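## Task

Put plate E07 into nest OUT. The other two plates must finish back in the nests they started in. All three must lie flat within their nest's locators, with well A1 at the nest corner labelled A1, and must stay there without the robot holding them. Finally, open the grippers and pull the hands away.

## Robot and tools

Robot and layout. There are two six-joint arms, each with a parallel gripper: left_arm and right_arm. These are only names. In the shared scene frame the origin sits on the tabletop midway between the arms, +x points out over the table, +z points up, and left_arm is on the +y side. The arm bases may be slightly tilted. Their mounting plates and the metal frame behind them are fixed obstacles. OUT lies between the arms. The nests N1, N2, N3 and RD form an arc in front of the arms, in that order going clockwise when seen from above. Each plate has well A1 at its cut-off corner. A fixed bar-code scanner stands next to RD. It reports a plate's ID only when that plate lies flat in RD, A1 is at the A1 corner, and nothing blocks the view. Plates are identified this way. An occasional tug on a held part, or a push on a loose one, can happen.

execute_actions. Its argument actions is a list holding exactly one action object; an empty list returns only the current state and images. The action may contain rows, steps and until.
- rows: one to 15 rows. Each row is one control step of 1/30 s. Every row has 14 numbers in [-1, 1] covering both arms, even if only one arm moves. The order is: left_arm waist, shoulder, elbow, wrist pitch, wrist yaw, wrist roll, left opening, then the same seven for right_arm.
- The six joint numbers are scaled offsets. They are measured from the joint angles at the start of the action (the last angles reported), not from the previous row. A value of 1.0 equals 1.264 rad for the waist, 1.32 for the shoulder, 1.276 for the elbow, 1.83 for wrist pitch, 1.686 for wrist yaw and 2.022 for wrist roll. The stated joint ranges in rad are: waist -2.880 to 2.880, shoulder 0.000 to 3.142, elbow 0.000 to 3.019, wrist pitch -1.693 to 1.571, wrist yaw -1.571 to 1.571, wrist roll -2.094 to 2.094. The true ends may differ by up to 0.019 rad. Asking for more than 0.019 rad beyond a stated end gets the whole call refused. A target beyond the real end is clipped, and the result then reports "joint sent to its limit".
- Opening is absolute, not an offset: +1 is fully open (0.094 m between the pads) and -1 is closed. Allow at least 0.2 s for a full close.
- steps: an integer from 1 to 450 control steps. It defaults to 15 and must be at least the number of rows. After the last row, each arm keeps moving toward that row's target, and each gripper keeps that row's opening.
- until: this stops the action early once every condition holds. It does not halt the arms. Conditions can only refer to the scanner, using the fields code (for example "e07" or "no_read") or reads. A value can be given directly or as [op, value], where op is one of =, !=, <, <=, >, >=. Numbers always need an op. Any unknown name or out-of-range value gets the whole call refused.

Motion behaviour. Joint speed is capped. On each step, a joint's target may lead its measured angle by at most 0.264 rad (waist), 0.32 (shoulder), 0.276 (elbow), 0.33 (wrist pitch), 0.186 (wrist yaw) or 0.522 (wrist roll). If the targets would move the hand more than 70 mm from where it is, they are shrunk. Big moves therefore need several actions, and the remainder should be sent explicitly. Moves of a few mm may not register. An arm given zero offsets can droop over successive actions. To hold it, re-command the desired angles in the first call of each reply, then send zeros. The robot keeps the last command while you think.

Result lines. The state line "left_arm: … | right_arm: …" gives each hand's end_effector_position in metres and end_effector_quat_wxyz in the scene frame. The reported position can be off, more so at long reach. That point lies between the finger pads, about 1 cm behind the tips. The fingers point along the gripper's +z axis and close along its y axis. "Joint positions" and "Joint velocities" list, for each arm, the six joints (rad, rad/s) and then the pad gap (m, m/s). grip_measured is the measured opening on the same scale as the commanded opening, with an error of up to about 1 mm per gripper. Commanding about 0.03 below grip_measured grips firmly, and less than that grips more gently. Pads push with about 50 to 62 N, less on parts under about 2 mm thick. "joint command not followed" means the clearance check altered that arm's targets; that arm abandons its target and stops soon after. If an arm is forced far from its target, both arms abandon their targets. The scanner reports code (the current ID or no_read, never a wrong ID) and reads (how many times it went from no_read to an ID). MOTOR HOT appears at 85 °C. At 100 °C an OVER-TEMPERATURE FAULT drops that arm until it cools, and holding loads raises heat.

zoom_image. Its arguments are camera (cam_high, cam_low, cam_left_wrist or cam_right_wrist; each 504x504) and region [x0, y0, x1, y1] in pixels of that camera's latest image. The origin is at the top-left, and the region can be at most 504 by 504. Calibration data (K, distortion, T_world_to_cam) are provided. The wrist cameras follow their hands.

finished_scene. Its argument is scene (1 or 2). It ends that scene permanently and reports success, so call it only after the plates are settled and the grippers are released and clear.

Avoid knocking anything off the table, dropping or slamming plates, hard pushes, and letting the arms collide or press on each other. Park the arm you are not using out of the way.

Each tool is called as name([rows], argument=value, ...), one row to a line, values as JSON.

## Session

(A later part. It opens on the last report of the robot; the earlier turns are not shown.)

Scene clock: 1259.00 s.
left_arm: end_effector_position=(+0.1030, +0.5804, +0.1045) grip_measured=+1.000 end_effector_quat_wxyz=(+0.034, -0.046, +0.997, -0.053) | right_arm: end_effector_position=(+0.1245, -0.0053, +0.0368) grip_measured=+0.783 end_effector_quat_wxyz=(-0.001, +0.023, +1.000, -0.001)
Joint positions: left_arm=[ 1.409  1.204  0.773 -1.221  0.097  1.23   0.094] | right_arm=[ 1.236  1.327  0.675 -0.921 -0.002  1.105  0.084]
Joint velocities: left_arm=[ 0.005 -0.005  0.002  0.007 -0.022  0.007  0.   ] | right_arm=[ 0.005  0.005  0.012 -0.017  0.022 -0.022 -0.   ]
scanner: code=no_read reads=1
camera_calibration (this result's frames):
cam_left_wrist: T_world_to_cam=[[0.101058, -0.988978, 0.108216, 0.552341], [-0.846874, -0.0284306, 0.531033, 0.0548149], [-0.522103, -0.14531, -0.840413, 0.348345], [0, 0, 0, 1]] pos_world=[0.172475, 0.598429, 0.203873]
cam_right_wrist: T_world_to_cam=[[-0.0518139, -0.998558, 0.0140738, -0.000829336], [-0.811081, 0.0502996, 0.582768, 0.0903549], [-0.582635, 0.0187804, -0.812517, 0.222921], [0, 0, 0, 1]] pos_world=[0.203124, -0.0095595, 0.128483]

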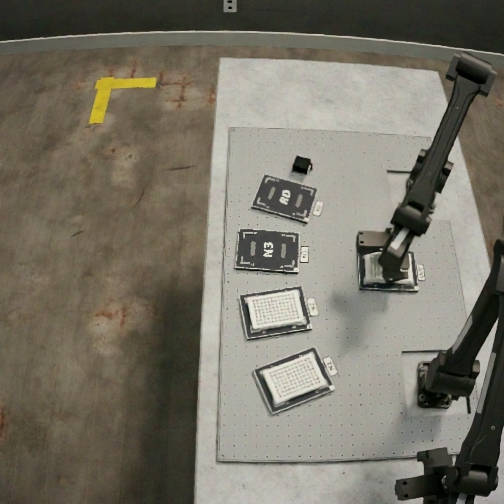

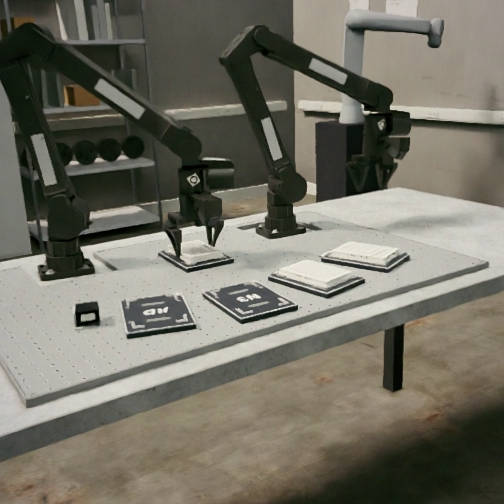

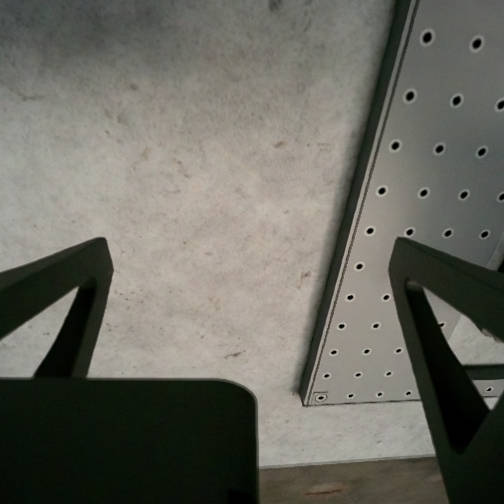

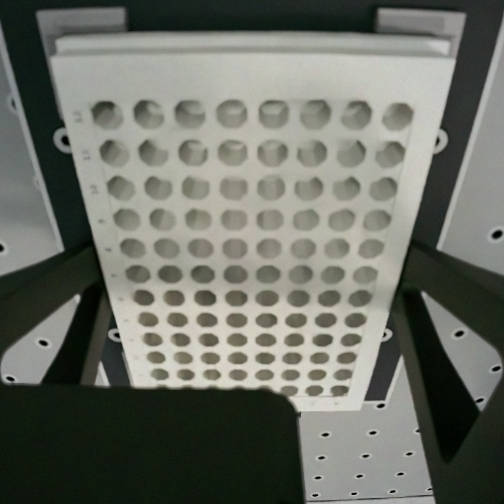

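execute_actions([
  {"rows": [[0,0,0,0,0,0,1, 0,0.008,0,0,0,0,0.80],[0,0,0,0,0,0,1, 0,0.008,0,0,0,0,0.86],[0,0,0,0,0,0,1, 0,0.008,0.005,0,0,0,0.92],[0,0,0,0,0,0,1, 0,0.008,0.012,0,0,0,0.97],[0,0,0,0,0,0,1, 0,0.006,0.018,0,0,0,1],[0,0,0,0,0,0,1, 0,0.003,0.024,-0.004,0,0,1],[0,0,0,0,0,0,1, 0,-0.002,0.030,-0.010,0,0,1],[0,0,0,0,0,0,1, 0,-0.008,0.036,-0.018,0,0,1],[0,0,0,0,0,0,1, 0,-0.016,0.043,-0.029,0,0,1],[0,0,0,0,0,0,1, 0,-0.025,0.052,-0.041,0,0,1],[0,0,0,0,0,0,1, 0,-0.036,0.062,-0.056,0,0,1],[0,0,0,0,0,0,1, 0,-0.048,0.073,-0.073,0,0,1],[0,0,0,0,0,0,1, 0,-0.060,0.085,-0.090,0,0,1],[0,0,0,0,0,0,1, 0,-0.072,0.096,-0.106,0,0,1],[0,0,0,0,0,0,1, 0,-0.083,0.107,-0.122,0,0,1]], "steps": 24},
])

Scene clock: 1284.73 s.
left_arm: end_effector_position=(+0.1030, +0.5804, +0.1045) grip_measured=+1.000 end_effector_quat_wxyz=(+0.034, -0.046, +0.997, -0.053) | right_arm: end_effector_position=(+0.1271, -0.0008, +0.1090) grip_measured=+1.000 end_effector_quat_wxyz=(+0.005, +0.023, +1.000, +0.011)
Joint positions: left_arm=[ 1.409  1.204  0.773 -1.221  0.097  1.23   0.094] | right_arm=[ 1.236  1.202  0.789 -1.132 -0.002  1.105  0.094]
Joint velocities: left_arm=[ 0.024  0.005 -0.017  0.002  0.022 -0.007  0.   ] | right_arm=[ 0.024 -0.005  0.012 -0.022 -0.051  0.037  0.   ]
scanner: code=no_read reads=1
camera_calibration (this result's frames):
cam_left_wrist: T_world_to_cam=[[0.101058, -0.988978, 0.108216, 0.552341], [-0.846874, -0.0284306, 0.531033, 0.0548149], [-0.522103, -0.14531, -0.840413, 0.348345], [0, 0, 0, 1]] pos_world=[0.172475, 0.598429, 0.203873]
cam_right_wrist: T_world_to_cam=[[-0.0518397, -0.998604, -0.0101826, 0.00549431], [-0.818761, 0.0366613, 0.572962, 0.0521769], [-0.571789, 0.0380394, -0.819518, 0.282386], [0, 0, 0, 1]] pos_world=[0.20447, -0.00716801, 0.201581]

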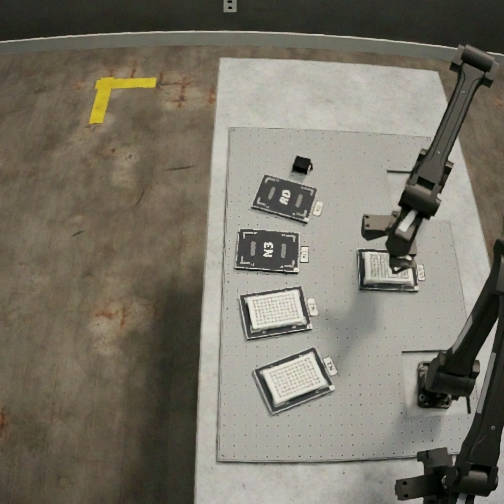

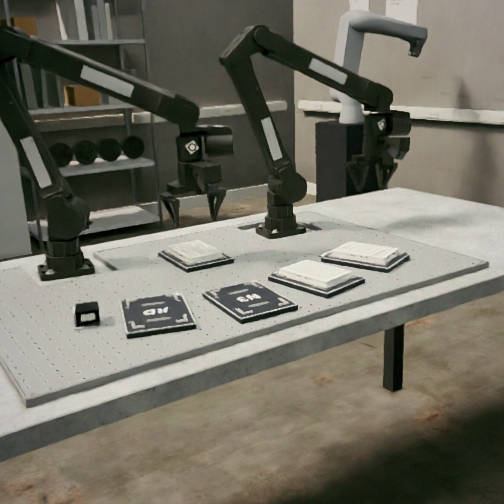

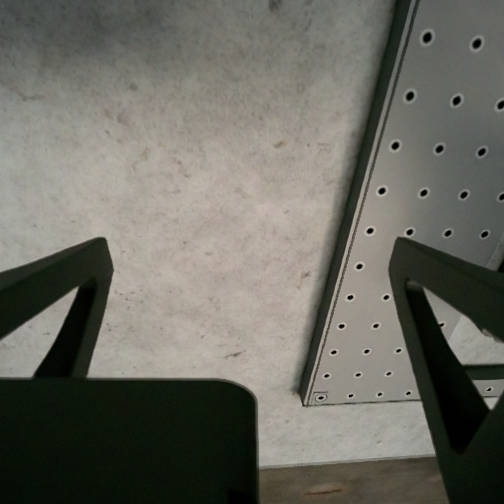

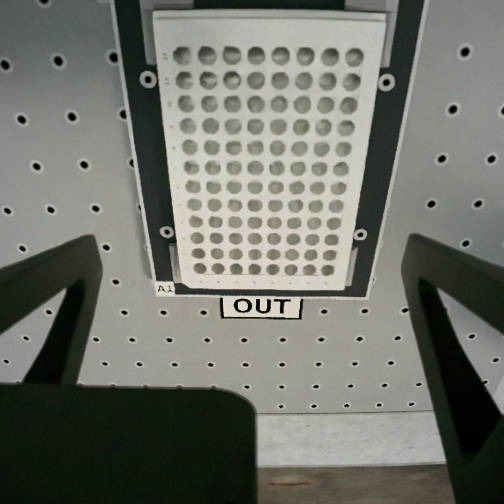

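zoom_image(camera="cam_right_wrist", region=[110, 200, 410, 330])

zoom_image(camera="cam_right_wrist", region=[110, 0, 410, 110])

zoom_image(camera="cam_high", region=[230, 275, 330, 345])

zoom_image(camera="cam_high", region=[245, 340, 345, 420])

Region (110, 200, 410, 330) of cam_right_wrist's 504x504 image, scaled by 1.680, with more detail than that image has; it fills the top 218 rows of this view, and the rest is white.

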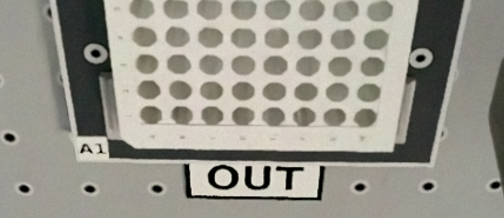

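Region (110, 0, 410, 110) of cam_right_wrist's 504x504 image, scaled by 1.680, with more detail than that image has; it fills the top 185 rows of this view, and the rest is white.

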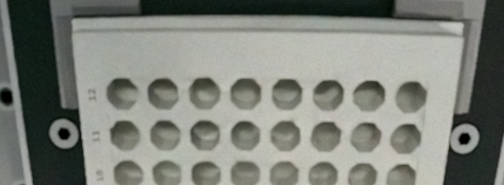

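Region (230, 275, 330, 345) of cam_high's 504x504 image, scaled by 5.040, with more detail than that image has; it fills the top 353 rows of this view, and the rest is white.

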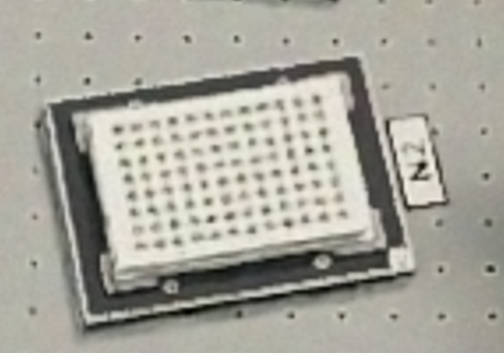

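Region (245, 340, 345, 420) of cam_high's 504x504 image, scaled by 5.040, with more detail than that image has; it fills the top 403 rows of this view, and the rest is white.

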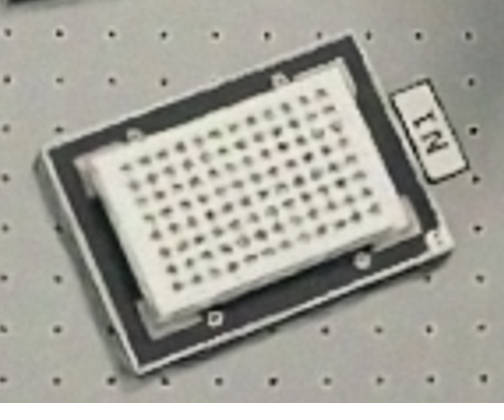

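zoom_image(camera="cam_high", region=[285, 305, 320, 335])

zoom_image(camera="cam_high", region=[238, 285, 273, 315])

zoom_image(camera="cam_high", region=[305, 368, 340, 398])

zoom_image(camera="cam_high", region=[250, 360, 285, 390])

Region (285, 305, 320, 335) of cam_high's 504x504 image, scaled by 14.400, with more detail than that image has; it fills the top 432 rows of this view, and the rest is white.

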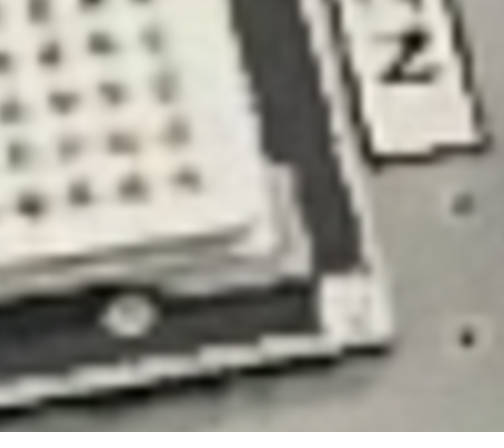

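Region (238, 285, 273, 315) of cam_high's 504x504 image, scaled by 14.400, with more detail than that image has; it fills the top 432 rows of this view, and the rest is white.

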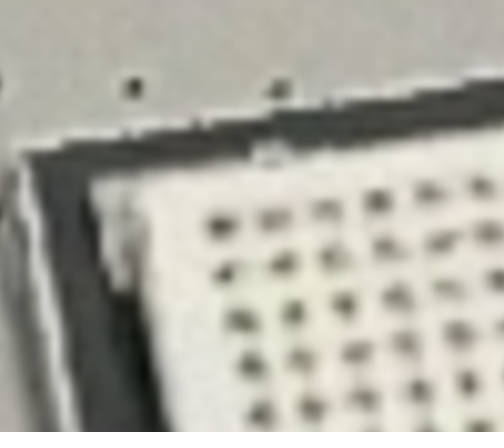

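Region (305, 368, 340, 398) of cam_high's 504x504 image, scaled by 14.400, with more detail than that image has; it fills the top 432 rows of this view, and the rest is white.

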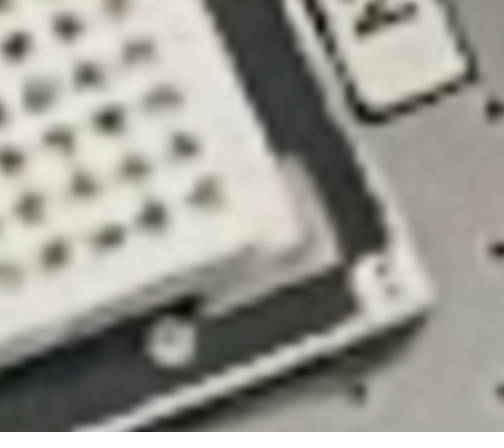

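Region (250, 360, 285, 390) of cam_high's 504x504 image, scaled by 14.400, with more detail than that image has; it fills the top 432 rows of this view, and the rest is white.

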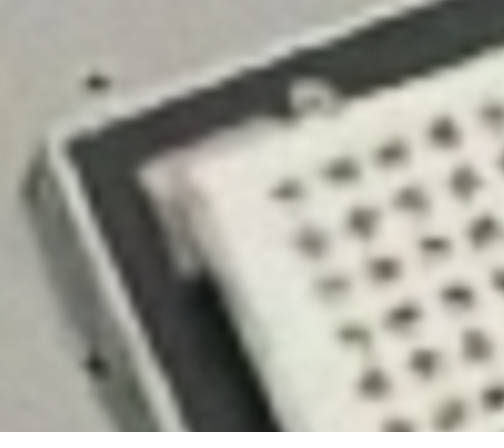

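zoom_image(camera="cam_low", region=[260, 250, 370, 305])

zoom_image(camera="cam_low", region=[310, 232, 420, 282])

zoom_image(camera="cam_low", region=[150, 230, 245, 280])

Region (260, 250, 370, 305) of cam_low's 504x504 image, scaled by 4.582, with more detail than that image has.

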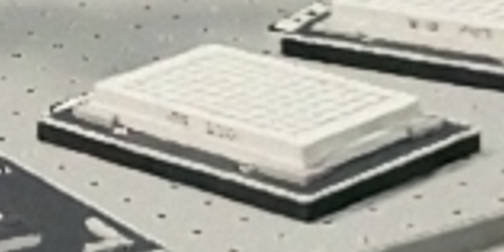

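Region (310, 232, 420, 282) of cam_low's 504x504 image, scaled by 4.582, with more detail than that image has; it fills the top 229 rows of this view, and the rest is white.

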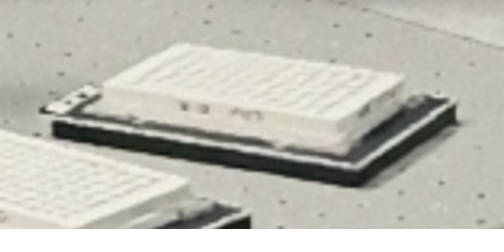

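Region (150, 230, 245, 280) of cam_low's 504x504 image, scaled by 5.305, with more detail than that image has; it fills the top 265 rows of this view, and the rest is white.

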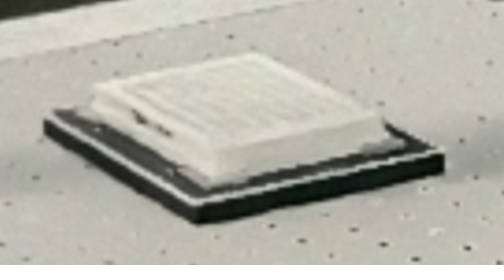

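execute_actions([
  {"rows": [[0,0,0,0,0,0,1, 0,-0.004,0.020,-0.008,0,0,1],[0,0,0,0,0,0,1, 0,-0.010,0.032,-0.018,0,0,1],[0,0,0,0,0,0,1, 0,-0.018,0.042,-0.031,0,0,1],[0,0,0,0,0,0,1, 0,-0.028,0.054,-0.047,0,0,1],[0,0,0,0,0,0,1, 0,-0.040,0.068,-0.066,0,0,1],[0,0,0,0,0,0,1, 0,-0.053,0.083,-0.087,0,0,1],[0,0,0,0,0,0,1, 0,-0.066,0.098,-0.108,0,0,1],[0,0,0,0,0,0,1, 0,-0.079,0.113,-0.129,0,0,1],[0,0,0,0,0,0,1, 0,-0.091,0.127,-0.148,0,0,1],[0,0,0,0,0,0,1, 0,-0.102,0.139,-0.165,0,0,1],[0,0,0,0,0,0,1, 0,-0.111,0.149,-0.179,0,0,1],[0,0,0,0,0,0,1, 0,-0.117,0.156,-0.188,0,0,1],[0,0,0,0,0,0,1, 0,-0.120,0.160,-0.193,0,0,1]], "steps": 22},
])

Scene clock: 1358.03 s.
left_arm: end_effector_position=(+0.1030, +0.5804, +0.1045) grip_measured=+1.000 end_effector_quat_wxyz=(+0.034, -0.046, +0.997, -0.053) | right_arm: end_effector_position=(+0.1127, -0.0263, +0.2229) grip_measured=+1.000 end_effector_quat_wxyz=(+0.009, +0.023, +1.000, +0.019)
Joint positions: left_arm=[ 1.409  1.204  0.773 -1.221  0.097  1.23   0.094] | right_arm=[ 1.236  1.026  0.971 -1.474 -0.002  1.105  0.094]
Joint velocities: left_arm=[-0.005 -0.005 -0.007  0.012  0.081  0.022  0.   ] | right_arm=[-0.015  0.063 -0.007  0.017 -0.037 -0.125  0.   ]
scanner: code=no_read reads=1
camera_calibration (this result's frames):
cam_left_wrist: T_world_to_cam=[[0.101058, -0.988978, 0.108216, 0.552341], [-0.846874, -0.0284306, 0.531033, 0.0548149], [-0.522103, -0.14531, -0.840413, 0.348345], [0, 0, 0, 1]] pos_world=[0.172475, 0.598429, 0.203873]
cam_right_wrist: T_world_to_cam=[[-0.0516987, -0.998353, -0.0248707, -0.0163345], [-0.823349, 0.0285158, 0.566819, -0.022256], [-0.565176, 0.049781, -0.823467, 0.368923], [0, 0, 0, 1]] pos_world=[0.189338, -0.0340383, 0.316005]

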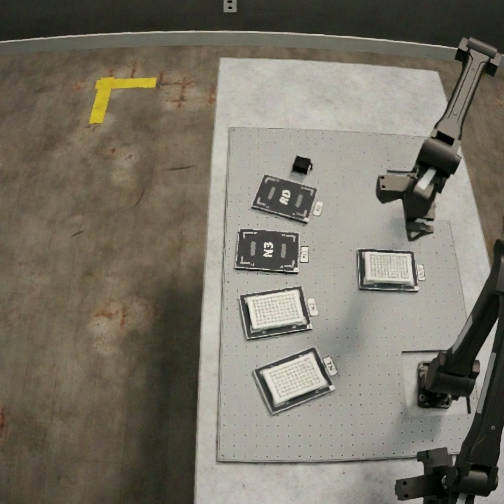

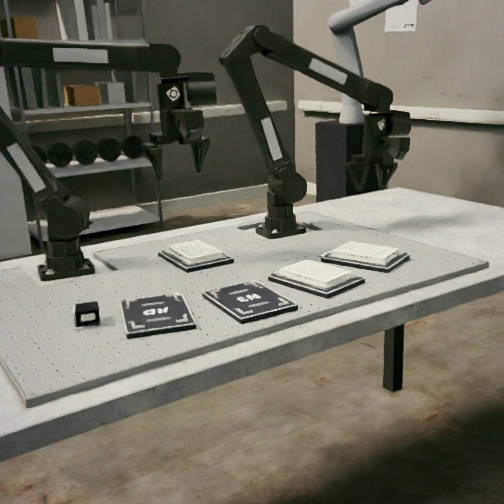

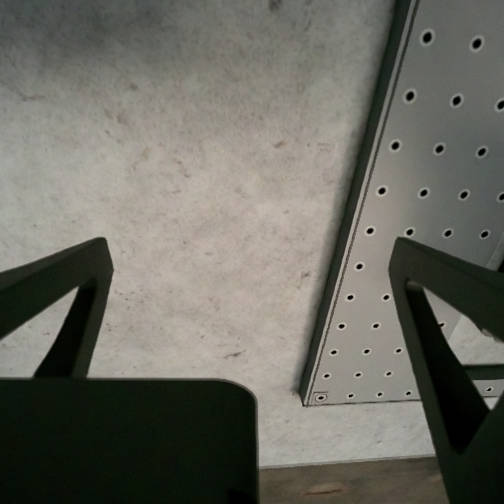

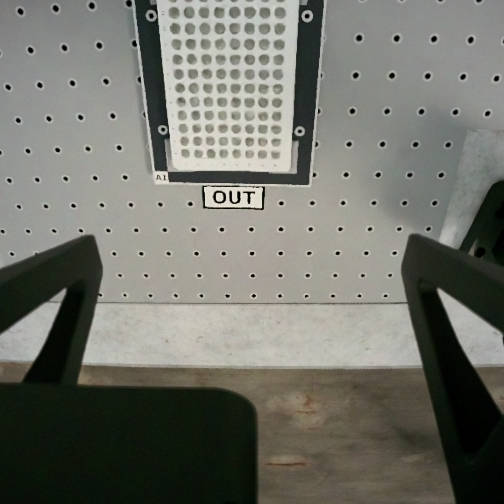

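zoom_image(camera="cam_high", region=[345, 235, 435, 305])

zoom_image(camera="cam_right_wrist", region=[130, 0, 330, 220])

Region (345, 235, 435, 305) of cam_high's 504x504 image, scaled by 5.600, with more detail than that image has.

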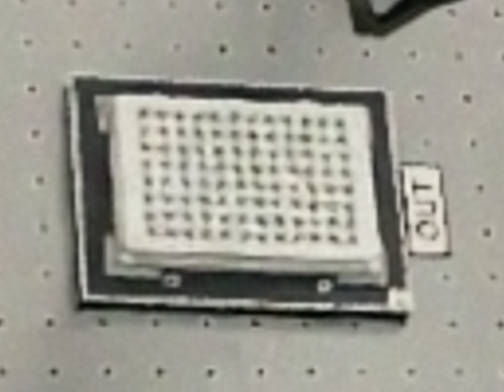

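Region (130, 0, 330, 220) of cam_right_wrist's 504x504 image, scaled by 2.291, with more detail than that image has; it fills the left 458 columns of this view, and the rest is white.

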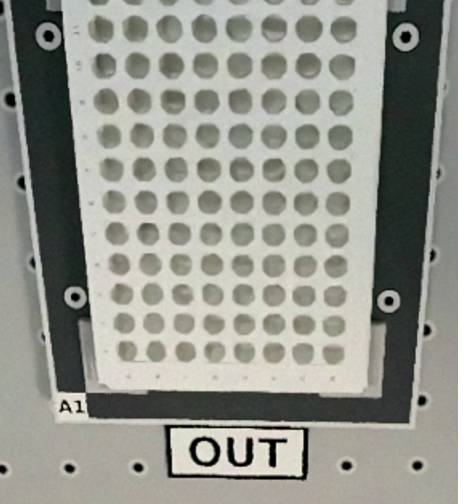

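The plate sits inside all four locators with its cut corner at A1, so I'm ending scene 1.

finished_scene(scene=1)

The scene is finished: the task was done.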